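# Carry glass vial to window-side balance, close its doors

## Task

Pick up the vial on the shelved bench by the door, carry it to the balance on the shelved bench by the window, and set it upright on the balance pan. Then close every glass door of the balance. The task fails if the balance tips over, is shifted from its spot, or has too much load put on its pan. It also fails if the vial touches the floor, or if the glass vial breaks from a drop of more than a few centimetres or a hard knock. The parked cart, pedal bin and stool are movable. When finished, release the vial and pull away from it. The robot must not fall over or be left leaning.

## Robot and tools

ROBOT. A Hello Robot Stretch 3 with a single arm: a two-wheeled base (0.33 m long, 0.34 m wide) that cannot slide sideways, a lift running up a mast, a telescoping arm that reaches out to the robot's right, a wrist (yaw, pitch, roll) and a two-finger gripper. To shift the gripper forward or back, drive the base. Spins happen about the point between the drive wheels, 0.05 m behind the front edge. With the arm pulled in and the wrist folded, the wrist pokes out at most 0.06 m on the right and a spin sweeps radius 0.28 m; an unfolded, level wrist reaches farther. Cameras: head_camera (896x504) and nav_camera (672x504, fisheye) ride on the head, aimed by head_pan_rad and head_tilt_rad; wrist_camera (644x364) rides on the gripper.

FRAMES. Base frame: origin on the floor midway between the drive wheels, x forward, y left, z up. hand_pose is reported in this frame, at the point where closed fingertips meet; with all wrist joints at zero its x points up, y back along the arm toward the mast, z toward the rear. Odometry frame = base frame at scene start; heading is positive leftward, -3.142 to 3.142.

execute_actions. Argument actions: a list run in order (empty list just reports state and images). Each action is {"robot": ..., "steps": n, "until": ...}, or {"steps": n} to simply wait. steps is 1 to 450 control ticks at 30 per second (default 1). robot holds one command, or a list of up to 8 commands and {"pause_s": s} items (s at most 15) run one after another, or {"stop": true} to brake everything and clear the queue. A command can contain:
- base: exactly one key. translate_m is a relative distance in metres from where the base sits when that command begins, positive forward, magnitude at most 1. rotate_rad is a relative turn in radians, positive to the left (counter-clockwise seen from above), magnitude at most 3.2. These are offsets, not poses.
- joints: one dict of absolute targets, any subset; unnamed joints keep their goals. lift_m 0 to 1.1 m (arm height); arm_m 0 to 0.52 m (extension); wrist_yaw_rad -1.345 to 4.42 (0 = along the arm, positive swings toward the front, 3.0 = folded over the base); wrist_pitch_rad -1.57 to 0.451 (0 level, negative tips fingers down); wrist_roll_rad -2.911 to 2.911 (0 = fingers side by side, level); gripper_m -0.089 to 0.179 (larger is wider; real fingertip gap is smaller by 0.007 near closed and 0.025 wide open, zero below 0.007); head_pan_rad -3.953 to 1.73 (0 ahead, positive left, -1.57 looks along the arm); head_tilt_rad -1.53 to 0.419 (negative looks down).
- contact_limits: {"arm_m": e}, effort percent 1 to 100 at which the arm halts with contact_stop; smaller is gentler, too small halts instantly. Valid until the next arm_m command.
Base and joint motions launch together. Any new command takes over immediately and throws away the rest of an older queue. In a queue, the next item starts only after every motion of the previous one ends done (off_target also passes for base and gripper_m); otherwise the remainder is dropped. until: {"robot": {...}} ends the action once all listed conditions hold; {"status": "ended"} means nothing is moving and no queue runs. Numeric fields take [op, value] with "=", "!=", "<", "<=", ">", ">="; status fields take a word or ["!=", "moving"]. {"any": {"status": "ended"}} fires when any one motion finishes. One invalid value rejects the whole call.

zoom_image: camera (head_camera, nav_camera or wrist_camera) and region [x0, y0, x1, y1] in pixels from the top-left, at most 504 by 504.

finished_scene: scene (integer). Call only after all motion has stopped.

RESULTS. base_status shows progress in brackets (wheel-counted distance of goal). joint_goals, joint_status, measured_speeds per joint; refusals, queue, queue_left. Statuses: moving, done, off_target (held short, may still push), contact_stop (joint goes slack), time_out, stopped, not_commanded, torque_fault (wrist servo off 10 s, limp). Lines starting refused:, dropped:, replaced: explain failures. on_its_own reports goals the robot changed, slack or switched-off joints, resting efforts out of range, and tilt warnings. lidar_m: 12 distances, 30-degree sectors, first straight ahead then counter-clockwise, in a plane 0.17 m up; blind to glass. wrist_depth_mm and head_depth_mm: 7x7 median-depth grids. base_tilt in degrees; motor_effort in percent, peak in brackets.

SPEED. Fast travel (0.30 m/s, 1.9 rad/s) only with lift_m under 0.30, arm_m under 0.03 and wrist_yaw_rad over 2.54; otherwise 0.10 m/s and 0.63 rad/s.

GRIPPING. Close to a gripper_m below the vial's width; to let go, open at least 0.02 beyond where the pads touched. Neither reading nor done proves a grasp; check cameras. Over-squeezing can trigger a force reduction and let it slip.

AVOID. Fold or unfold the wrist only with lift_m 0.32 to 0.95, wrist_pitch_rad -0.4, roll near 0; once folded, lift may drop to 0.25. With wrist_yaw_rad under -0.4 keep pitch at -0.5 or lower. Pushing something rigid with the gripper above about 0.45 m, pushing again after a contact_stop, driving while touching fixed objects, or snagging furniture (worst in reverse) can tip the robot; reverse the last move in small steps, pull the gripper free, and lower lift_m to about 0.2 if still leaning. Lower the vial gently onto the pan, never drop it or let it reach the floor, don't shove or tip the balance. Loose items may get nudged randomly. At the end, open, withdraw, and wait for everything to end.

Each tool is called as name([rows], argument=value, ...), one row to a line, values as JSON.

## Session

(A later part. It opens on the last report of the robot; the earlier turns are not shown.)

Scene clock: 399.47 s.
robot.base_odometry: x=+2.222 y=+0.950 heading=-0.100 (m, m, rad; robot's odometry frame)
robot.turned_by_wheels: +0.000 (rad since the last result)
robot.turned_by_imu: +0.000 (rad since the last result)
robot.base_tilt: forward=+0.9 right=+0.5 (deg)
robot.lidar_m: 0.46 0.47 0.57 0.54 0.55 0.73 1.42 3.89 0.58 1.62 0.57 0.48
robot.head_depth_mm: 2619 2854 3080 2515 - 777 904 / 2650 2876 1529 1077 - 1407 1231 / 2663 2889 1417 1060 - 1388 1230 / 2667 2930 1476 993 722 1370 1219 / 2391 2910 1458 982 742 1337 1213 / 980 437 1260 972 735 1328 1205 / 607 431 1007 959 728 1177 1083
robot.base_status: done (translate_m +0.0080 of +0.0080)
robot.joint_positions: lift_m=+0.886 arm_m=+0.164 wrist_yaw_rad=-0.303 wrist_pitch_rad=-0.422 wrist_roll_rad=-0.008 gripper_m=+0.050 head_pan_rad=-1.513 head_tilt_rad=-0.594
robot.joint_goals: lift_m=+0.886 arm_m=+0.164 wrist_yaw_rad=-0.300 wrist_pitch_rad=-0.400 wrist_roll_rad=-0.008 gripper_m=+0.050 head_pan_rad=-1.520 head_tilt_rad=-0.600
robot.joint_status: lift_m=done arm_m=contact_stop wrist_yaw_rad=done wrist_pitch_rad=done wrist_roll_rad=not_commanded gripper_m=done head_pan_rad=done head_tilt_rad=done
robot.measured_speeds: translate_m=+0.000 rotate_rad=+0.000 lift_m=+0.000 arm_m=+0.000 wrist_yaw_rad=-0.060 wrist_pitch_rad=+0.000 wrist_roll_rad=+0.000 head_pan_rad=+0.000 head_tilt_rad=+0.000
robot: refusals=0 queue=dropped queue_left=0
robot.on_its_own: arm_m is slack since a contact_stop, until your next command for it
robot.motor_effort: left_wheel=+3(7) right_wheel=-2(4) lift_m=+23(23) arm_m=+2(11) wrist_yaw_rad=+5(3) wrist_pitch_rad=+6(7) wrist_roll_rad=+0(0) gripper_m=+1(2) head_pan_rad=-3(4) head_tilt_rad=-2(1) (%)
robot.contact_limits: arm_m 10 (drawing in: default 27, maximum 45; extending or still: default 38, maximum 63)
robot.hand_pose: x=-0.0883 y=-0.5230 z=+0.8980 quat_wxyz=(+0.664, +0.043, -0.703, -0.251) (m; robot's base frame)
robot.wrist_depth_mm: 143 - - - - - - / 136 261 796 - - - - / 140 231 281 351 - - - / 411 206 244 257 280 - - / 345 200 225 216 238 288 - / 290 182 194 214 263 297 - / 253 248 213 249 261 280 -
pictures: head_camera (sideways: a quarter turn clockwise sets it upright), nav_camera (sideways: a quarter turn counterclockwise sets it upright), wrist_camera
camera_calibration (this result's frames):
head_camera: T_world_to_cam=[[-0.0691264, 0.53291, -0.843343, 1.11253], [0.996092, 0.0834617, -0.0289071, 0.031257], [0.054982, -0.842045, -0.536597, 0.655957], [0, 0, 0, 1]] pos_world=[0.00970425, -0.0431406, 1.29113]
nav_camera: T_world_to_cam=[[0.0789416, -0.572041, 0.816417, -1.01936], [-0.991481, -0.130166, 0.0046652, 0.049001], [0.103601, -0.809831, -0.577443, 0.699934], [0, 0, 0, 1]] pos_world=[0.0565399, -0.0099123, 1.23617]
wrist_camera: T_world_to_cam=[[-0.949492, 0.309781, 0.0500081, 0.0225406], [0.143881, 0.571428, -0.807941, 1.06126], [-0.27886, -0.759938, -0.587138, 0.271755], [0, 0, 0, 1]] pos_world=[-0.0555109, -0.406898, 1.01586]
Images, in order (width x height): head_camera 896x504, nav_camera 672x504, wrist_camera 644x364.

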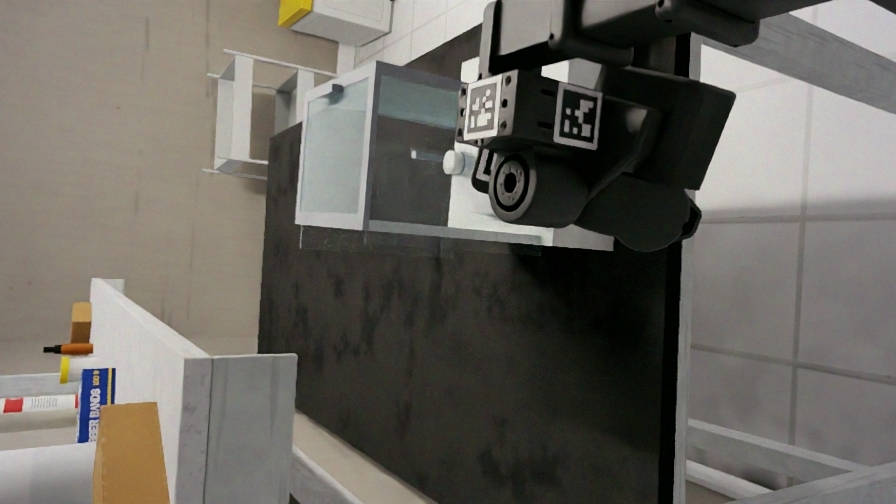

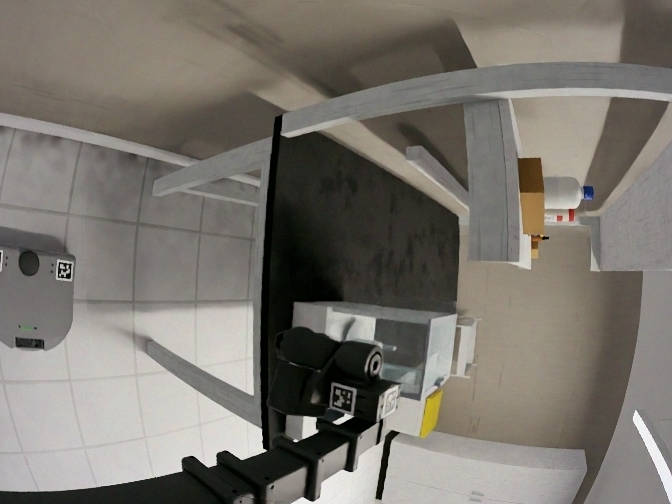

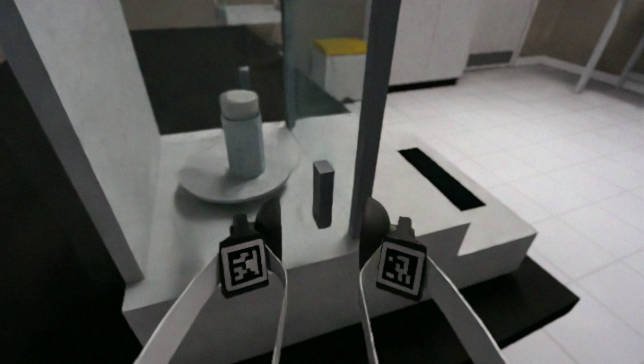

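execute_actions([
  {"robot": {"joints": {"arm_m": 0.162}, "contact_limits": {"arm_m": 10}}, "steps": 60, "until": {"robot": {"status": "ended"}}},
  {"robot": {"base": {"translate_m": -0.031}}, "steps": 100, "until": {"robot": {"status": "ended"}}},
])

Scene clock: 408.03 s.
robot.base_odometry: x=+2.192 y=+0.953 heading=-0.100 (m, m, rad; robot's odometry frame)
robot.turned_by_wheels: +0.000 (rad since the last result)
robot.turned_by_imu: +0.000 (rad since the last result)
robot.base_tilt: forward=+1.0 right=+0.7 (deg)
robot.lidar_m: 0.49 0.50 0.57 0.54 0.55 0.72 1.39 3.85 0.56 1.80 0.59 0.51
robot.head_depth_mm: 2656 2918 3119 2630 - 720 1191 / 2658 2812 2833 1068 - 1385 951 / 2645 2920 1423 1033 - 1400 1232 / 2666 2906 1397 780 675 1378 1217 / 2573 2860 1459 985 741 1329 1216 / 1144 545 1349 969 736 1325 1200 / 640 433 1227 960 728 1229 1142
robot.base_status: done (translate_m -0.0310 of -0.0310)
robot.joint_positions: lift_m=+0.886 arm_m=+0.162 wrist_yaw_rad=-0.292 wrist_pitch_rad=-0.423 wrist_roll_rad=-0.008 gripper_m=+0.050 head_pan_rad=-1.513 head_tilt_rad=-0.594
robot.joint_goals: lift_m=+0.886 arm_m=+0.162 wrist_yaw_rad=-0.300 wrist_pitch_rad=-0.400 wrist_roll_rad=-0.008 gripper_m=+0.050 head_pan_rad=-1.520 head_tilt_rad=-0.600
robot.joint_status: lift_m=done arm_m=done wrist_yaw_rad=done wrist_pitch_rad=done wrist_roll_rad=not_commanded gripper_m=done head_pan_rad=done head_tilt_rad=done
robot.measured_speeds: translate_m=+0.000 rotate_rad=+0.000 lift_m=+0.000 arm_m=+0.000 wrist_yaw_rad=+0.000 wrist_pitch_rad=+0.000 wrist_roll_rad=+0.000 head_pan_rad=+0.000 head_tilt_rad=+0.000
robot: refusals=0 queue=done queue_left=0
robot.motor_effort: left_wheel=+5(6) right_wheel=-7(7) lift_m=+23(23) arm_m=+1(4) wrist_yaw_rad=-6(6) wrist_pitch_rad=+7(7) wrist_roll_rad=+0(0) gripper_m=-2(2) head_pan_rad=-3(3) head_tilt_rad=-1(2) (%)
robot.contact_limits: arm_m 10 (drawing in: default 27, maximum 45; extending or still: default 38, maximum 63)
robot.hand_pose: x=-0.0860 y=-0.5211 z=+0.8978 quat_wxyz=(+0.665, +0.048, -0.703, -0.248) (m; robot's base frame)
robot.wrist_depth_mm: 201 - - - - - - / 188 808 820 828 - - - / 179 308 313 354 - - - / 167 240 243 259 325 - - / 167 212 224 209 259 - - / 277 180 195 217 264 295 - / 247 181 217 251 261 285 -
pictures: head_camera (sideways: a quarter turn clockwise sets it upright), nav_camera (sideways: a quarter turn counterclockwise sets it upright), wrist_camera
camera_calibration (this result's frames):
head_camera: T_world_to_cam=[[-0.0691261, 0.532911, -0.843343, 1.11253], [0.996092, 0.0834613, -0.028907, 0.031257], [0.0549816, -0.842045, -0.536597, 0.655957], [0, 0, 0, 1]] pos_world=[0.00970423, -0.0431406, 1.29113]
nav_camera: T_world_to_cam=[[0.0789413, -0.572041, 0.816417, -1.01936], [-0.991481, -0.130166, 0.00466519, 0.0490011], [0.103601, -0.809831, -0.577444, 0.699934], [0, 0, 0, 1]] pos_world=[0.0565399, -0.00991231, 1.23617]
wrist_camera: T_world_to_cam=[[-0.952833, 0.299345, 0.0500229, 0.018495], [0.137883, 0.573797, -0.807308, 1.05981], [-0.270367, -0.762332, -0.588007, 0.273949], [0, 0, 0, 1]] pos_world=[-0.054441, -0.404813, 1.01575]
Images, in order (width x height): head_camera 896x504, nav_camera 672x504, wrist_camera 644x364.

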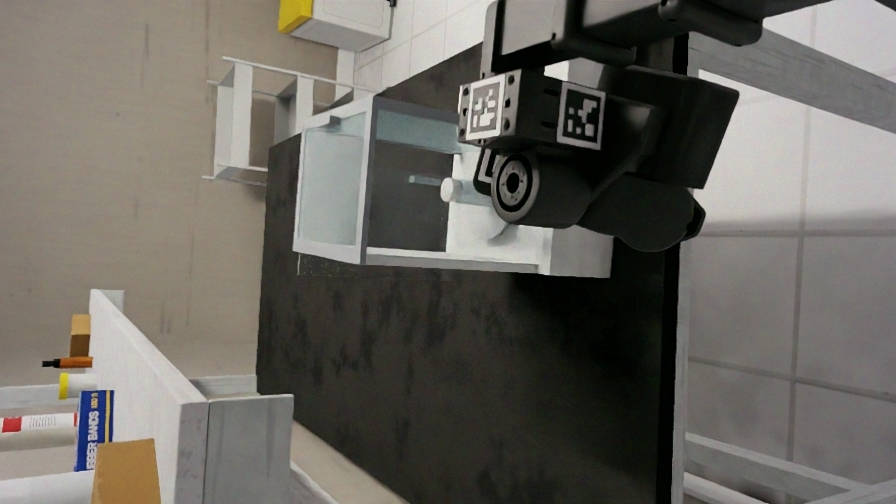

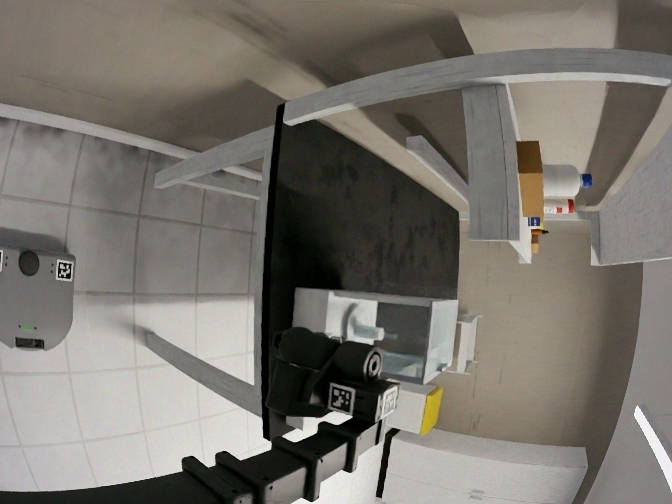

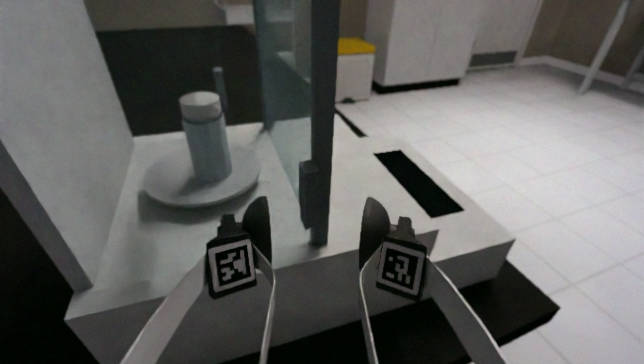

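zoom_image(camera="wrist_camera", region=[0, 60, 400, 330])

zoom_image(camera="head_camera", region=[280, 80, 620, 300])

Region (0, 60, 400, 330) of wrist_camera's 644x364 image, scaled by 1.260; it fills the top 340 rows of this view, and the rest is white.

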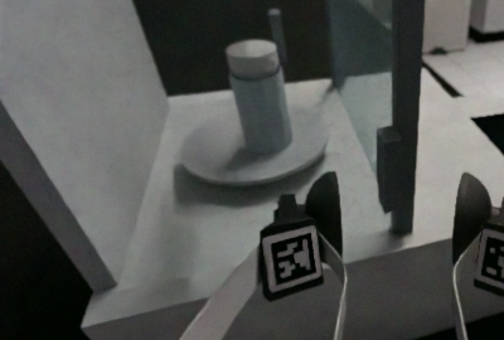

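Region (280, 80, 620, 300) of head_camera's 896x504 image, scaled by 1.482, with more detail than that image has; it fills the top 326 rows of this view, and the rest is white.

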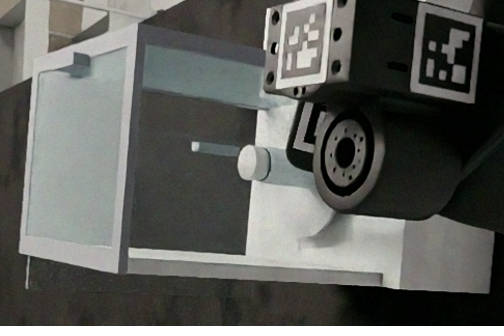

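execute_actions([
  {"robot": {"base": {"translate_m": -0.012}}, "steps": 100, "until": {"robot": {"status": "ended"}}},
  {"robot": {"joints": {"arm_m": 0.12}}, "steps": 100, "until": {"robot": {"status": "ended"}}},
])

Scene clock: 439.73 s.
robot.base_odometry: x=+2.180 y=+0.955 heading=-0.100 (m, m, rad; robot's odometry frame)
robot.turned_by_wheels: +0.000 (rad since the last result)
robot.turned_by_imu: -0.001 (rad since the last result)
robot.base_tilt: forward=+1.0 right=+0.6 (deg)
robot.lidar_m: 0.50 0.51 0.57 0.54 0.55 0.72 1.37 3.88 0.56 1.86 0.60 0.53
robot.head_depth_mm: 2691 2901 3090 2490 - 748 1214 / 2640 2862 2929 979 - - 955 / 2678 2892 1412 786 - - 1227 / 2676 2957 1393 742 674 1023 1222 / 2579 2887 1457 988 743 1326 1213 / 1156 631 1416 970 737 1326 1200 / 813 434 1235 963 729 1227 1147
robot.base_status: done (translate_m -0.0120 of -0.0120)
robot.joint_positions: lift_m=+0.886 arm_m=+0.120 wrist_yaw_rad=-0.254 wrist_pitch_rad=-0.420 wrist_roll_rad=-0.008 gripper_m=+0.050 head_pan_rad=-1.513 head_tilt_rad=-0.594
robot.joint_goals: lift_m=+0.886 arm_m=+0.120 wrist_yaw_rad=-0.257 wrist_pitch_rad=-0.400 wrist_roll_rad=-0.008 gripper_m=+0.050 head_pan_rad=-1.520 head_tilt_rad=-0.600
robot.joint_status: lift_m=done arm_m=done wrist_yaw_rad=done wrist_pitch_rad=done wrist_roll_rad=not_commanded gripper_m=done head_pan_rad=done head_tilt_rad=done
robot.measured_speeds: translate_m=+0.000 rotate_rad=+0.000 lift_m=+0.000 arm_m=+0.000 wrist_yaw_rad=+0.000 wrist_pitch_rad=+0.000 wrist_roll_rad=+0.000 head_pan_rad=+0.000 head_tilt_rad=+0.000
robot: refusals=0 queue=done queue_left=0
robot.on_its_own: wrist_yaw_rad is held at -0.257, not at your -0.300, by its stall guard, which is not easing now
robot.motor_effort: left_wheel=+2(10) right_wheel=-2(12) lift_m=+23(23) arm_m=-5(4) wrist_yaw_rad=-2(20) wrist_pitch_rad=+6(9) wrist_roll_rad=+0(0) gripper_m=+0(6) head_pan_rad=-4(4) head_tilt_rad=-1(2) (%)
robot.hand_pose: x=-0.0779 y=-0.4823 z=+0.8986 quat_wxyz=(+0.670, +0.060, -0.702, -0.234) (m; robot's base frame)
robot.wrist_depth_mm: 198 - - - - - - / 190 693 818 - - - - / 190 298 301 350 - - - / 390 251 268 261 333 - - / 350 215 226 242 300 - - / 294 220 265 285 295 324 - / 252 249 258 261 280 - -
pictures: head_camera (sideways: a quarter turn clockwise sets it upright), nav_camera (sideways: a quarter turn counterclockwise sets it upright), wrist_camera
camera_calibration (this result's frames):
head_camera: T_world_to_cam=[[-0.0691259, 0.532911, -0.843343, 1.11253], [0.996092, 0.0834608, -0.0289071, 0.031257], [0.0549812, -0.842045, -0.536597, 0.655957], [0, 0, 0, 1]] pos_world=[0.00970421, -0.0431406, 1.29113]
nav_camera: T_world_to_cam=[[0.078941, -0.572041, 0.816417, -1.01936], [-0.991481, -0.130165, 0.00466519, 0.0490011], [0.1036, -0.809831, -0.577444, 0.699934], [0, 0, 0, 1]] pos_world=[0.0565399, -0.00991234, 1.23617]
wrist_camera: T_world_to_cam=[[-0.963477, 0.263091, 0.0499445, -0.00371195], [0.11531, 0.575922, -0.809332, 1.03812], [-0.241692, -0.774014, -0.585224, 0.300287], [0, 0, 0, 1]] pos_world=[-0.0507052, -0.364475, 1.01611]
Images, in order (width x height): head_camera 896x504, nav_camera 672x504, wrist_camera 644x364.

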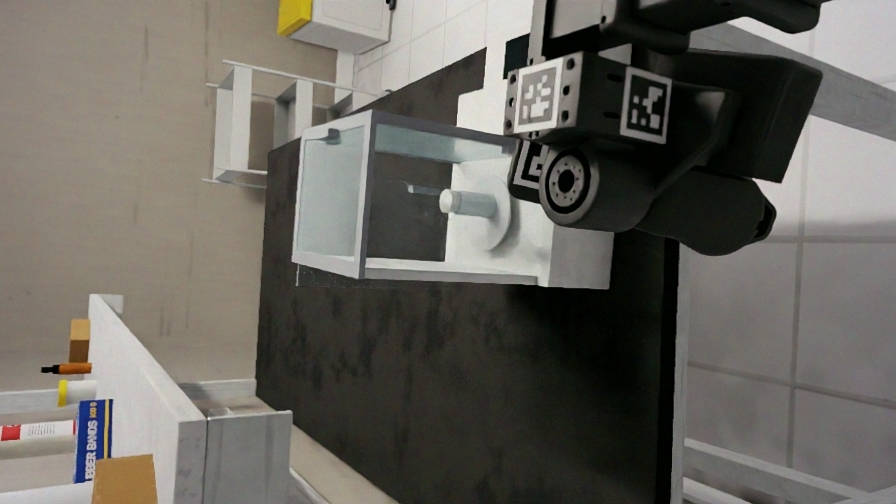

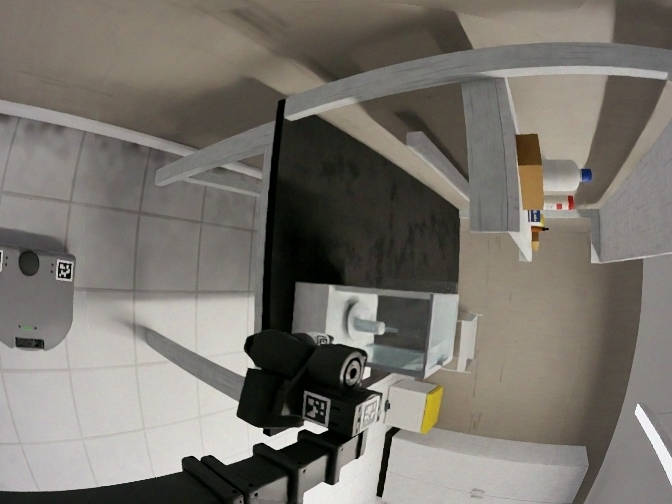

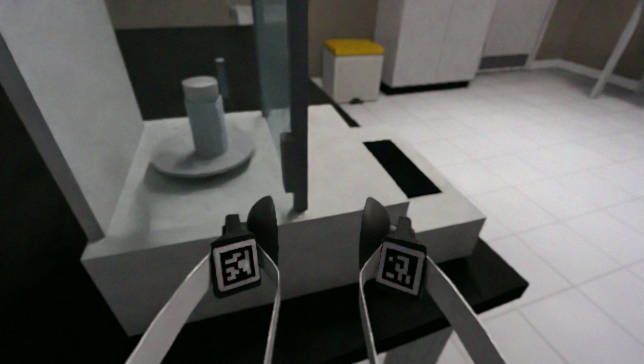

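execute_actions([
  {"robot": {"base": {"translate_m": -0.578}, "joints": {"arm_m": 0.0, "wrist_yaw_rad": 2.65}}, "steps": 200, "until": {"robot": {"arm_m": ["<", 0.03]}}},
  {"robot": {"joints": {"lift_m": 0.34}}, "steps": 300, "until": {"robot": {"wrist_yaw_rad": [">", 2.6]}}},
  {"robot": {"joints": {"lift_m": 0.28}}, "steps": 300, "until": {"robot": {"lift_m": ["<", 0.295], "base_status": ["!=", "moving"]}}},
  {"robot": {"base": {"rotate_rad": 1.571}, "joints": {"head_pan_rad": -1.1, "head_tilt_rad": -0.6}}, "steps": 300, "until": {"robot": {"base_status": ["!=", "moving"]}}},
  {"robot": {"base": {"translate_m": -1.0}}, "steps": 300, "until": {"robot": {"translate_m": ["<=", -0.6]}}},
  {"robot": {"base": {"translate_m": -0.43}, "joints": {"lift_m": 0.886}}, "steps": 300, "until": {"robot": {"lift_m": [">", 0.36]}}},
  {"robot": {"joints": {"wrist_yaw_rad": 1.87}}, "steps": 400, "until": {"robot": {"status": "ended"}}},
])

Scene clock: 470.10 s.
robot.base_odometry: x=+1.501 y=-0.013 heading=+1.471 (m, m, rad; robot's odometry frame)
robot.turned_by_wheels: +1.571 (rad since the last result)
robot.turned_by_imu: +1.576 (rad since the last result)
robot.base_tilt: forward=+1.1 right=+0.7 (deg)
robot.lidar_m: 1.52 1.20 1.25 2.83 3.22 1.84 1.68 1.00 1.05 0.99 1.01 0.56
robot.head_depth_mm: 877 966 1039 1036 773 614 - / 765 1015 1096 1023 766 610 521 / 979 1067 1170 1013 757 604 531 / 965 1098 1166 772 736 601 840 / 1059 1049 733 737 657 597 1215 / 1122 1238 1350 797 633 579 1197 / 1178 1311 1467 1648 643 620 926
robot.base_status: done (translate_m -0.4300 of -0.4300)
robot.joint_positions: lift_m=+0.886 arm_m=+0.000 wrist_yaw_rad=+1.873 wrist_pitch_rad=-0.418 wrist_roll_rad=-0.008 gripper_m=+0.050 head_pan_rad=-1.107 head_tilt_rad=-0.594
robot.joint_goals: lift_m=+0.886 arm_m=+0.000 wrist_yaw_rad=+1.870 wrist_pitch_rad=-0.400 wrist_roll_rad=-0.008 gripper_m=+0.050 head_pan_rad=-1.100 head_tilt_rad=-0.600
robot.joint_status: lift_m=done arm_m=done wrist_yaw_rad=done wrist_pitch_rad=done wrist_roll_rad=not_commanded gripper_m=done head_pan_rad=done head_tilt_rad=done
robot.measured_speeds: translate_m=+0.000 rotate_rad=+0.000 lift_m=+0.000 arm_m=+0.000 wrist_yaw_rad=+0.000 wrist_pitch_rad=+0.000 wrist_roll_rad=+0.000 head_pan_rad=+0.000 head_tilt_rad=+0.000
robot: refusals=0 queue=done queue_left=0
robot.motor_effort: left_wheel=-3(12) right_wheel=+3(9) lift_m=+38(43) arm_m=-5(6) wrist_yaw_rad=-2(3) wrist_pitch_rad=+5(6) wrist_roll_rad=+0(0) gripper_m=-1(0) head_pan_rad=+5(33) head_tilt_rad=-1(3) (%)
robot.hand_pose: x=+0.1929 y=-0.0787 z=+0.8984 quat_wxyz=(+0.530, +0.642, -0.289, +0.473) (m; robot's base frame)
robot.wrist_depth_mm: - - - - - - - / - - - - - - - / - - - - - - - / - - - - - - 358 / - - - - - 491 306 / - - - - - 528 290 / - - - - - - 264
pictures: head_camera (sideways: a quarter turn clockwise sets it upright), nav_camera (sideways: a quarter turn counterclockwise sets it upright), wrist_camera
camera_calibration (this result's frames):
head_camera: T_world_to_cam=[[-0.274062, 0.462236, -0.843343, 1.11378], [0.882065, 0.47024, -0.0289071, 0.0319526], [0.383212, -0.751806, -0.536597, 0.653954], [0, 0, 0, 1]] pos_world=[0.0264564, -0.0382062, 1.29113]
nav_camera: T_world_to_cam=[[0.29854, -0.494304, 0.816417, -1.0207], [-0.859376, -0.511323, 0.0046652, 0.0481952], [0.415147, -0.703002, -0.577443, 0.698033], [0, 0, 0, 1]] pos_world=[0.0563522, 0.0108238, 1.23617]
wrist_camera: T_world_to_cam=[[0.285198, -0.957168, 0.0499233, -0.185893], [-0.548632, -0.205736, -0.810355, 0.841791], [0.785917, 0.203722, -0.583808, 0.555472], [0, 0, 0, 1]] pos_world=[0.0782952, -0.117906, 1.01572]
Images, in order (width x height): head_camera 896x504, nav_camera 672x504, wrist_camera 644x364.

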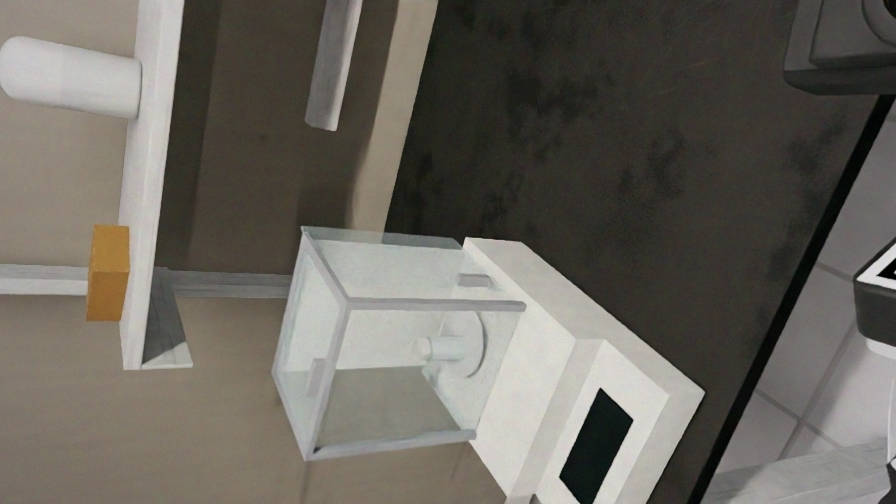

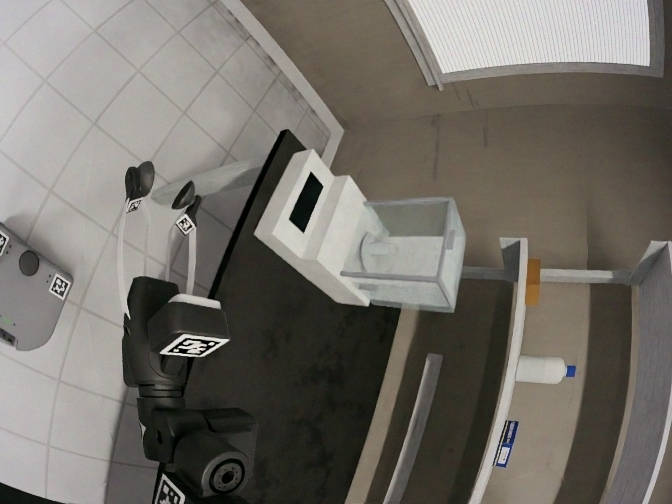

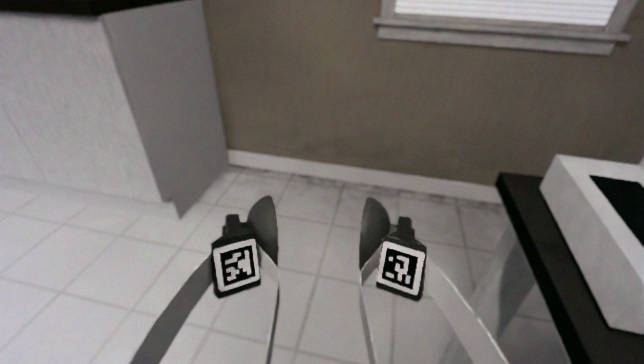

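execute_actions([
  {"robot": {"base": {"translate_m": 0.03}, "joints": {"arm_m": 0.457}}, "steps": 300, "until": {"robot": {"status": "ended"}}},
])

Scene clock: 480.07 s.
robot.base_odometry: x=+1.504 y=+0.016 heading=+1.471 (m, m, rad; robot's odometry frame)
robot.turned_by_wheels: +0.000 (rad since the last result)
robot.turned_by_imu: +0.000 (rad since the last result)
robot.base_tilt: forward=+1.0 right=+0.7 (deg)
robot.lidar_m: 1.50 1.17 1.21 3.37 3.27 1.87 1.71 1.02 1.05 0.99 1.01 0.53
robot.head_depth_mm: 722 963 1039 - 771 615 512 / 926 1013 1094 1079 761 610 508 / 967 1064 1170 1050 733 605 531 / 922 1036 703 738 700 600 1142 / 1057 1165 731 745 628 582 1181 / 1114 1235 1355 796 631 574 1199 / 1174 1306 1465 1686 645 612 880
robot.base_status: done (translate_m +0.0300 of +0.0300)
robot.joint_positions: lift_m=+0.886 arm_m=+0.457 wrist_yaw_rad=+1.871 wrist_pitch_rad=-0.418 wrist_roll_rad=-0.008 gripper_m=+0.050 head_pan_rad=-1.107 head_tilt_rad=-0.594
robot.joint_goals: lift_m=+0.886 arm_m=+0.457 wrist_yaw_rad=+1.870 wrist_pitch_rad=-0.400 wrist_roll_rad=-0.008 gripper_m=+0.050 head_pan_rad=-1.100 head_tilt_rad=-0.600
robot.joint_status: lift_m=done arm_m=done wrist_yaw_rad=done wrist_pitch_rad=done wrist_roll_rad=not_commanded gripper_m=done head_pan_rad=done head_tilt_rad=done
robot.measured_speeds: translate_m=+0.000 rotate_rad=+0.000 lift_m=+0.000 arm_m=+0.000 wrist_yaw_rad=+0.000 wrist_pitch_rad=+0.000 wrist_roll_rad=+0.000 head_pan_rad=+0.000 head_tilt_rad=+0.000
robot: refusals=0 queue=done queue_left=0
robot.motor_effort: left_wheel=-3(5) right_wheel=+3(6) lift_m=+38(39) arm_m=+6(7) wrist_yaw_rad=-1(2) wrist_pitch_rad=+5(5) wrist_roll_rad=+0(0) gripper_m=+0(0) head_pan_rad=+4(3) head_tilt_rad=-2(3) (%)
robot.hand_pose: x=+0.1930 y=-0.5352 z=+0.8984 quat_wxyz=(+0.530, +0.642, -0.290, +0.472) (m; robot's base frame)
robot.wrist_depth_mm: - - - - - 207 884 / - - - - - 240 896 / - - 408 337 321 265 846 / - 365 269 258 274 434 464 / - 330 297 258 231 362 369 / - 295 290 290 277 307 307 / 258 254 258 259 261 263 265
pictures: head_camera (sideways: a quarter turn clockwise sets it upright), nav_camera (sideways: a quarter turn counterclockwise sets it upright), wrist_camera
camera_calibration (this result's frames):
head_camera: T_world_to_cam=[[-0.274062, 0.462236, -0.843343, 1.11378], [0.882065, 0.47024, -0.028907, 0.0319526], [0.383212, -0.751806, -0.536597, 0.653955], [0, 0, 0, 1]] pos_world=[0.0264564, -0.0382062, 1.29113]
nav_camera: T_world_to_cam=[[0.29854, -0.494304, 0.816417, -1.0207], [-0.859376, -0.511323, 0.00466519, 0.0481952], [0.415147, -0.703002, -0.577444, 0.698033], [0, 0, 0, 1]] pos_world=[0.0563522, 0.0108238, 1.23617]
wrist_camera: T_world_to_cam=[[0.283738, -0.957601, 0.0499234, -0.622848], [-0.548945, -0.2049, -0.810355, 0.74843], [0.786226, 0.202523, -0.583808, 0.647696], [0, 0, 0, 1]] pos_world=[0.0783369, -0.57426, 1.01572]
Images, in order (width x height): head_camera 896x504, nav_camera 672x504, wrist_camera 644x364.

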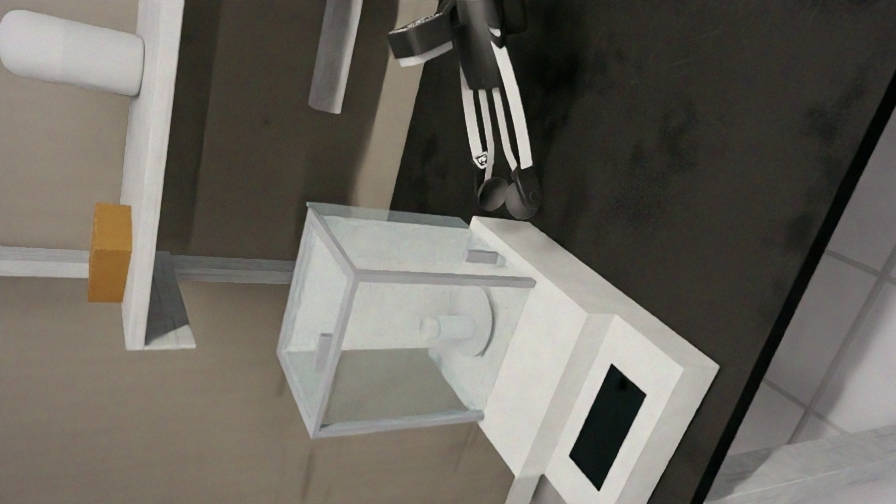

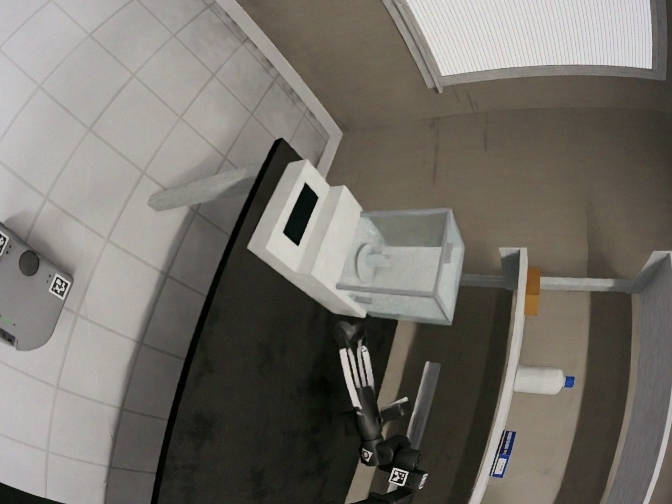

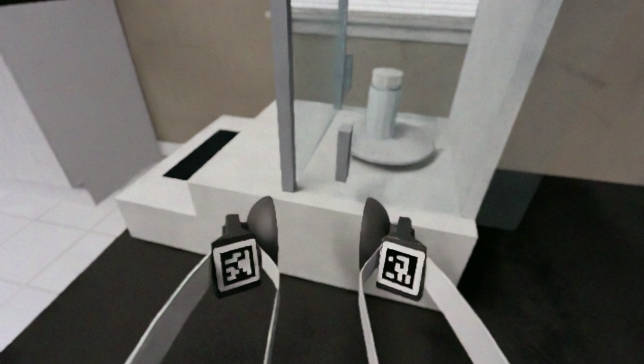

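execute_actions(actions=[])

Scene clock: 489.00 s.
robot.base_odometry: x=+1.504 y=+0.016 heading=+1.471 (m, m, rad; robot's odometry frame)
robot.turned_by_wheels: +0.000 (rad since the last result)
robot.turned_by_imu: +0.000 (rad since the last result)
robot.base_tilt: forward=+0.9 right=+0.6 (deg)
robot.lidar_m: 1.50 1.18 1.22 3.10 3.25 1.86 1.71 1.03 1.05 0.99 1.01 0.53
robot.head_depth_mm: 724 971 1040 - 769 614 513 / 927 1017 1095 1075 761 610 509 / 966 1059 1169 1055 734 604 531 / 924 1042 703 736 700 601 1136 / 1053 1168 729 744 628 582 1183 / 1116 1232 1345 796 630 572 1207 / 1170 1307 1464 1687 645 614 879
robot.base_status: done (translate_m +0.0300 of +0.0300)
robot.joint_positions: lift_m=+0.886 arm_m=+0.457 wrist_yaw_rad=+1.871 wrist_pitch_rad=-0.418 wrist_roll_rad=-0.008 gripper_m=+0.050 head_pan_rad=-1.107 head_tilt_rad=-0.594
robot.joint_goals: lift_m=+0.886 arm_m=+0.457 wrist_yaw_rad=+1.870 wrist_pitch_rad=-0.400 wrist_roll_rad=-0.008 gripper_m=+0.050 head_pan_rad=-1.100 head_tilt_rad=-0.600
robot.joint_status: lift_m=done arm_m=done wrist_yaw_rad=done wrist_pitch_rad=done wrist_roll_rad=not_commanded gripper_m=done head_pan_rad=done head_tilt_rad=done
robot.measured_speeds: translate_m=+0.000 rotate_rad=+0.000 lift_m=+0.000 arm_m=+0.000 wrist_yaw_rad=+0.000 wrist_pitch_rad=+0.000 wrist_roll_rad=+0.000 head_pan_rad=+0.000 head_tilt_rad=+0.000
robot: refusals=0 queue=done queue_left=0
robot.motor_effort: left_wheel=-3(3) right_wheel=+3(3) lift_m=+38(38) arm_m=+6(6) wrist_yaw_rad=-1(1) wrist_pitch_rad=+5(5) wrist_roll_rad=+0(0) gripper_m=+0(0) head_pan_rad=+3(3) head_tilt_rad=-2(2) (%)
robot.hand_pose: x=+0.1930 y=-0.5352 z=+0.8984 quat_wxyz=(+0.530, +0.642, -0.290, +0.472) (m; robot's base frame)
robot.wrist_depth_mm: - - - - - 204 906 / - - - - - 241 880 / - - 410 335 313 265 852 / - 364 273 260 273 435 461 / - 330 294 259 232 364 368 / - 293 290 291 279 307 306 / 257 254 257 259 257 261 264
pictures: head_camera (sideways: a quarter turn clockwise sets it upright), nav_camera (sideways: a quarter turn counterclockwise sets it upright), wrist_camera
camera_calibration (this result's frames):
head_camera: T_world_to_cam=[[-0.274062, 0.462236, -0.843343, 1.11378], [0.882065, 0.47024, -0.0289071, 0.0319526], [0.383212, -0.751806, -0.536597, 0.653955], [0, 0, 0, 1]] pos_world=[0.0264564, -0.0382062, 1.29113]
nav_camera: T_world_to_cam=[[0.29854, -0.494304, 0.816417, -1.0207], [-0.859376, -0.511323, 0.00466519, 0.0481952], [0.415147, -0.703002, -0.577444, 0.698033], [0, 0, 0, 1]] pos_world=[0.0563522, 0.0108238, 1.23617]
wrist_camera: T_world_to_cam=[[0.283738, -0.957601, 0.0499233, -0.622848], [-0.548945, -0.2049, -0.810355, 0.748431], [0.786227, 0.202523, -0.583808, 0.647696], [0, 0, 0, 1]] pos_world=[0.0783369, -0.57426, 1.01572]
Images, in order (width x height): head_camera 896x504, nav_camera 672x504, wrist_camera 644x364.

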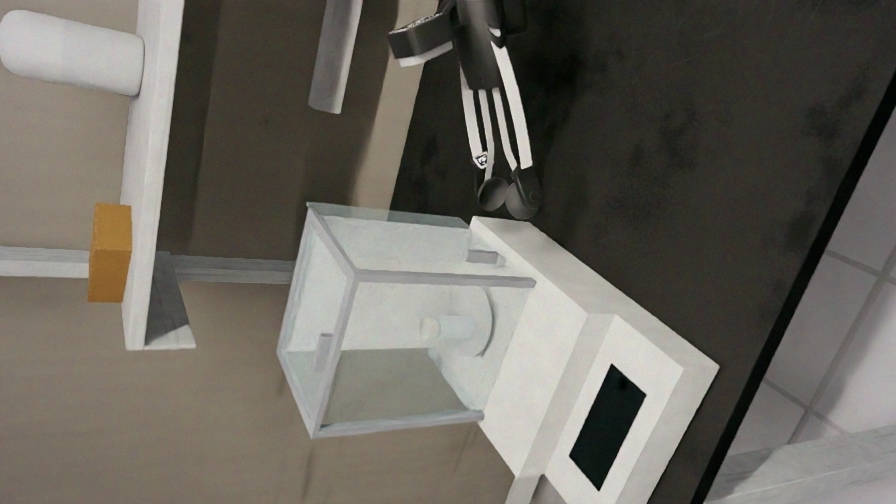

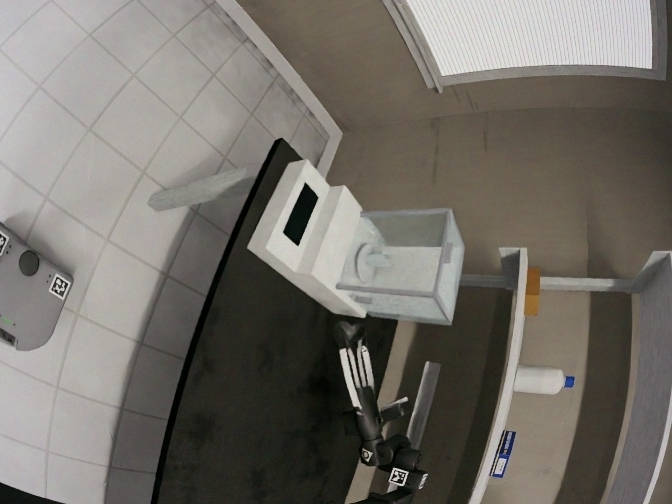

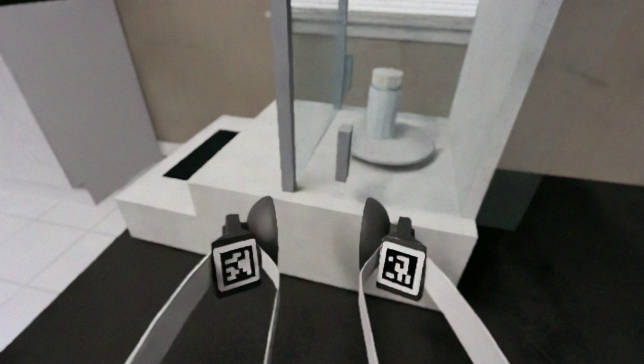

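execute_actions([
  {"robot": {"base": {"translate_m": 0.03}}, "steps": 150, "until": {"robot": {"status": "ended"}}},
])

Scene clock: 491.43 s.
robot.base_odometry: x=+1.507 y=+0.046 heading=+1.471 (m, m, rad; robot's odometry frame)
robot.turned_by_wheels: +0.000 (rad since the last result)
robot.turned_by_imu: +0.000 (rad since the last result)
robot.base_tilt: forward=+1.1 right=+0.6 (deg)
robot.lidar_m: 1.47 1.15 1.18 2.83 3.25 1.90 1.74 1.05 1.05 0.99 1.00 0.51
robot.head_depth_mm: 713 968 1036 - 770 615 513 / 934 1012 1108 1075 761 611 510 / 962 1063 1143 1008 734 606 528 / 912 1044 699 727 677 601 1141 / 1063 1167 749 763 613 563 1183 / 1113 1236 1367 1493 632 572 1205 / 1168 1304 1474 1689 650 607 851
robot.base_status: done (translate_m +0.0300 of +0.0300)
robot.joint_positions: lift_m=+0.886 arm_m=+0.457 wrist_yaw_rad=+1.871 wrist_pitch_rad=-0.418 wrist_roll_rad=-0.008 gripper_m=+0.050 head_pan_rad=-1.107 head_tilt_rad=-0.594
robot.joint_goals: lift_m=+0.886 arm_m=+0.457 wrist_yaw_rad=+1.870 wrist_pitch_rad=-0.400 wrist_roll_rad=-0.008 gripper_m=+0.050 head_pan_rad=-1.100 head_tilt_rad=-0.600
robot.joint_status: lift_m=done arm_m=done wrist_yaw_rad=done wrist_pitch_rad=done wrist_roll_rad=not_commanded gripper_m=done head_pan_rad=done head_tilt_rad=done
robot.measured_speeds: translate_m=+0.000 rotate_rad=+0.000 lift_m=+0.000 arm_m=+0.000 wrist_yaw_rad=+0.000 wrist_pitch_rad=+0.000 wrist_roll_rad=+0.000 head_pan_rad=+0.000 head_tilt_rad=+0.000
robot: refusals=0 queue=done queue_left=0
robot.motor_effort: left_wheel=-3(5) right_wheel=+3(6) lift_m=+38(38) arm_m=+6(6) wrist_yaw_rad=-1(0) wrist_pitch_rad=+6(5) wrist_roll_rad=+0(0) gripper_m=+0(0) head_pan_rad=+3(5) head_tilt_rad=-2(2) (%)
robot.hand_pose: x=+0.1930 y=-0.5352 z=+0.8984 quat_wxyz=(+0.530, +0.642, -0.290, +0.472) (m; robot's base frame)
robot.wrist_depth_mm: - - - - - 202 815 / - - - - - 182 854 / - - 407 353 321 198 841 / - 347 266 257 261 246 721 / - 285 245 227 225 352 368 / - 298 281 249 231 297 308 / 256 254 257 257 250 263 263
pictures: head_camera (sideways: a quarter turn clockwise sets it upright), nav_camera (sideways: a quarter turn counterclockwise sets it upright), wrist_camera
camera_calibration (this result's frames):
head_camera: T_world_to_cam=[[-0.274062, 0.462236, -0.843343, 1.11378], [0.882065, 0.47024, -0.0289071, 0.0319526], [0.383212, -0.751806, -0.536597, 0.653955], [0, 0, 0, 1]] pos_world=[0.0264564, -0.0382062, 1.29113]
nav_camera: T_world_to_cam=[[0.29854, -0.494304, 0.816417, -1.0207], [-0.859376, -0.511323, 0.00466519, 0.0481952], [0.415147, -0.703002, -0.577444, 0.698033], [0, 0, 0, 1]] pos_world=[0.0563522, 0.0108238, 1.23617]
wrist_camera: T_world_to_cam=[[0.283738, -0.957601, 0.0499233, -0.622847], [-0.548945, -0.204899, -0.810355, 0.748431], [0.786226, 0.202523, -0.583808, 0.647696], [0, 0, 0, 1]] pos_world=[0.0783369, -0.57426, 1.01572]
Images, in order (width x height): head_camera 896x504, nav_camera 672x504, wrist_camera 644x364.

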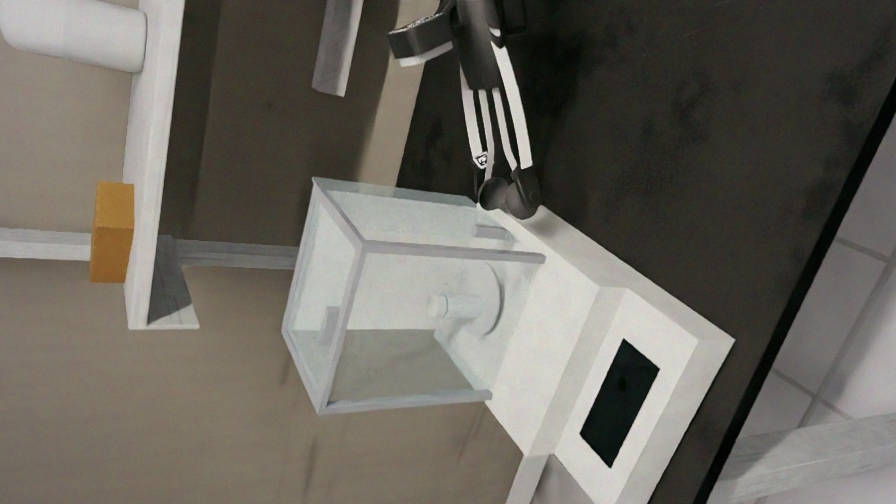

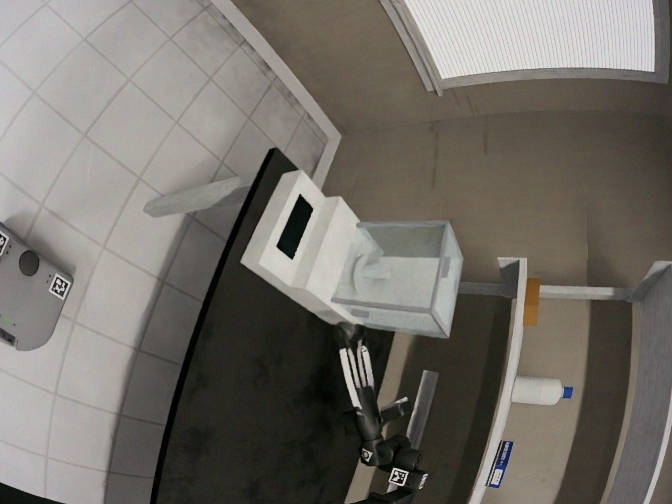

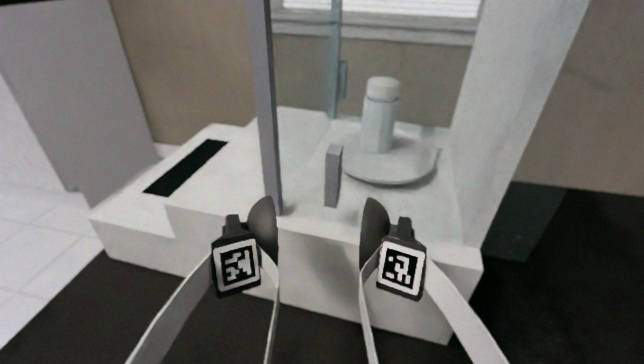

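zoom_image(camera="wrist_camera", region=[220, 100, 460, 280])

zoom_image(camera="head_camera", region=[400, 130, 600, 290])

Region (220, 100, 460, 280) of wrist_camera's 644x364 image, scaled by 2.100; it fills the top 378 rows of this view, and the rest is white.

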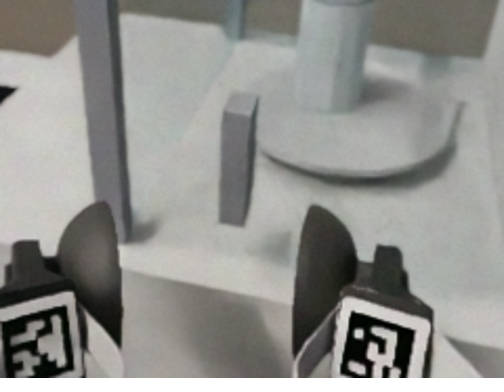

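Region (400, 130, 600, 290) of head_camera's 896x504 image, scaled by 2.520, with more detail than that image has; it fills the top 403 rows of this view, and the rest is white.

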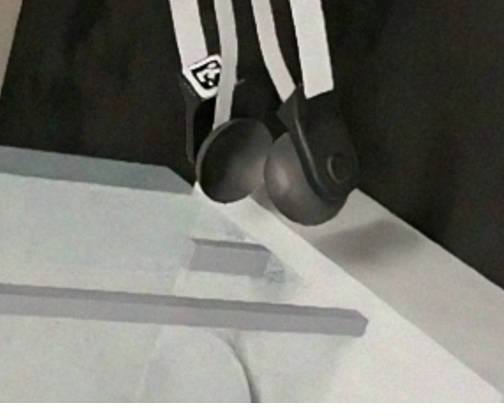

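execute_actions([
  {"robot": {"base": {"translate_m": 0.018}}, "steps": 150, "until": {"robot": {"status": "ended"}}},
])

Scene clock: 508.97 s.
robot.base_odometry: x=+1.509 y=+0.064 heading=+1.471 (m, m, rad; robot's odometry frame)
robot.turned_by_wheels: +0.000 (rad since the last result)
robot.turned_by_imu: +0.000 (rad since the last result)
robot.base_tilt: forward=+1.0 right=+0.6 (deg)
robot.lidar_m: 1.45 1.14 1.15 3.10 3.27 1.92 1.76 1.07 1.04 0.98 1.01 0.50
robot.head_depth_mm: 719 964 1035 - 771 617 513 / 929 1008 1110 1075 763 611 510 / 955 1060 1126 964 736 606 529 / 932 1014 699 726 643 598 1132 / 1061 1170 1237 767 614 559 1180 / 1115 1230 1350 1533 632 571 1176 / 1168 1301 1467 1689 1702 607 856
robot.base_status: done (translate_m +0.0180 of +0.0180)
robot.joint_positions: lift_m=+0.886 arm_m=+0.457 wrist_yaw_rad=+1.871 wrist_pitch_rad=-0.418 wrist_roll_rad=-0.008 gripper_m=+0.050 head_pan_rad=-1.107 head_tilt_rad=-0.594
robot.joint_goals: lift_m=+0.886 arm_m=+0.457 wrist_yaw_rad=+1.870 wrist_pitch_rad=-0.400 wrist_roll_rad=-0.008 gripper_m=+0.050 head_pan_rad=-1.100 head_tilt_rad=-0.600
robot.joint_status: lift_m=done arm_m=done wrist_yaw_rad=done wrist_pitch_rad=done wrist_roll_rad=not_commanded gripper_m=done head_pan_rad=done head_tilt_rad=done
robot.measured_speeds: translate_m=+0.000 rotate_rad=+0.000 lift_m=+0.000 arm_m=+0.000 wrist_yaw_rad=+0.000 wrist_pitch_rad=+0.000 wrist_roll_rad=+0.000 head_pan_rad=+0.000 head_tilt_rad=+0.000
robot: refusals=0 queue=done queue_left=0
robot.motor_effort: left_wheel=-3(5) right_wheel=+3(6) lift_m=+37(38) arm_m=+5(6) wrist_yaw_rad=-1(1) wrist_pitch_rad=+5(5) wrist_roll_rad=+0(0) gripper_m=+1(1) head_pan_rad=+4(4) head_tilt_rad=-2(1) (%)
robot.hand_pose: x=+0.1930 y=-0.5352 z=+0.8984 quat_wxyz=(+0.530, +0.642, -0.290, +0.472) (m; robot's base frame)
robot.wrist_depth_mm: - - - - - 200 130 / - - - - - 183 763 / - - 385 349 339 170 812 / - 350 267 255 259 200 782 / - 264 232 218 225 334 367 / - 281 257 219 203 294 306 / 257 257 259 245 222 262 264
pictures: head_camera (sideways: a quarter turn clockwise sets it upright), nav_camera (sideways: a quarter turn counterclockwise sets it upright), wrist_camera
camera_calibration (this result's frames):
head_camera: T_world_to_cam=[[-0.274062, 0.462236, -0.843343, 1.11378], [0.882065, 0.47024, -0.028907, 0.0319526], [0.383212, -0.751806, -0.536597, 0.653955], [0, 0, 0, 1]] pos_world=[0.0264564, -0.0382062, 1.29113]
nav_camera: T_world_to_cam=[[0.29854, -0.494305, 0.816417, -1.0207], [-0.859376, -0.511323, 0.00466519, 0.0481952], [0.415147, -0.703002, -0.577444, 0.698033], [0, 0, 0, 1]] pos_world=[0.0563522, 0.0108238, 1.23617]
wrist_camera: T_world_to_cam=[[0.283738, -0.957601, 0.0499233, -0.622848], [-0.548945, -0.204899, -0.810355, 0.748431], [0.786227, 0.202523, -0.583808, 0.647696], [0, 0, 0, 1]] pos_world=[0.0783369, -0.57426, 1.01572]
Images, in order (width x height): head_camera 896x504, nav_camera 672x504, wrist_camera 644x364.

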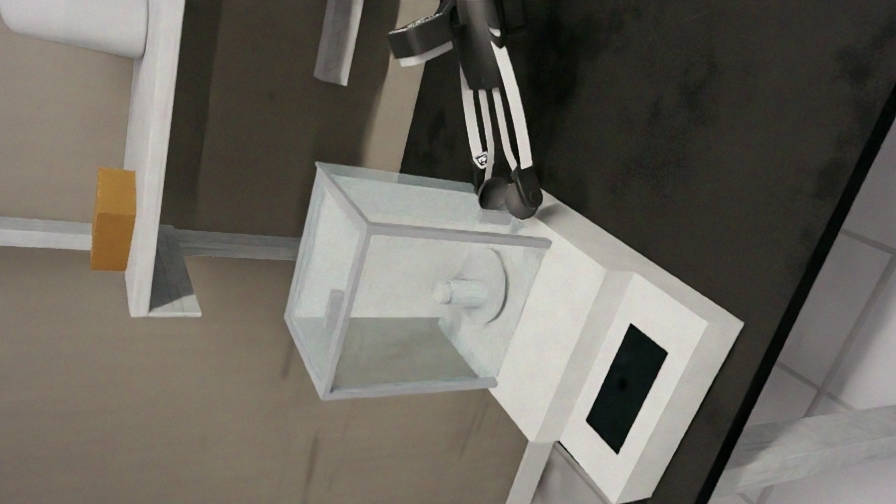

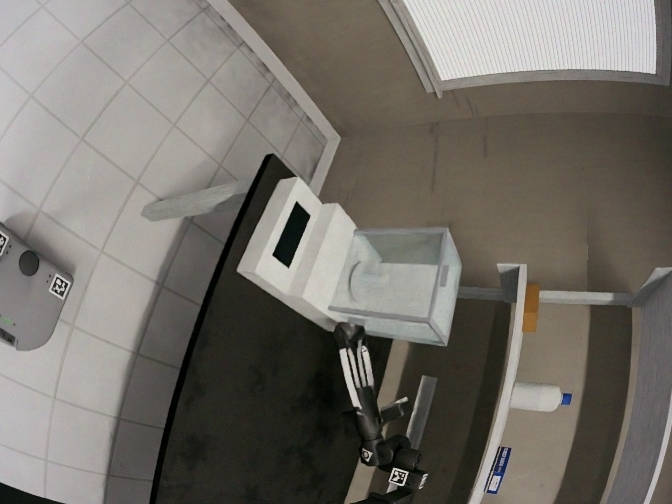

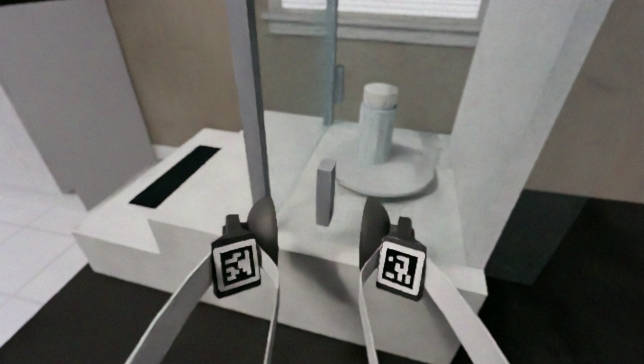

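zoom_image(camera="wrist_camera", region=[220, 100, 460, 280])

zoom_image(camera="head_camera", region=[420, 130, 600, 270])

Region (220, 100, 460, 280) of wrist_camera's 644x364 image, scaled by 2.100; it fills the top 378 rows of this view, and the rest is white.

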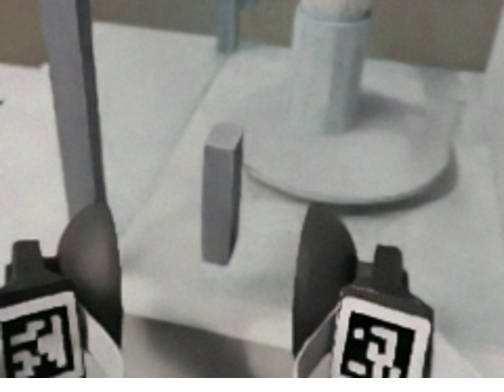

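Region (420, 130, 600, 270) of head_camera's 896x504 image, scaled by 2.800, with more detail than that image has.

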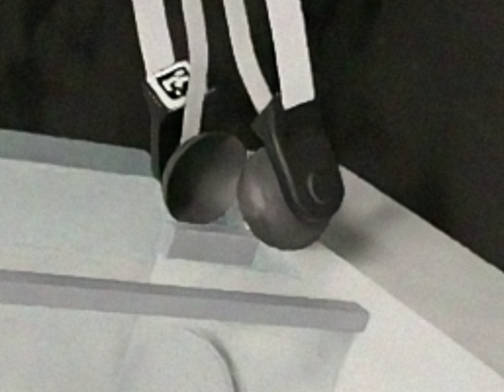

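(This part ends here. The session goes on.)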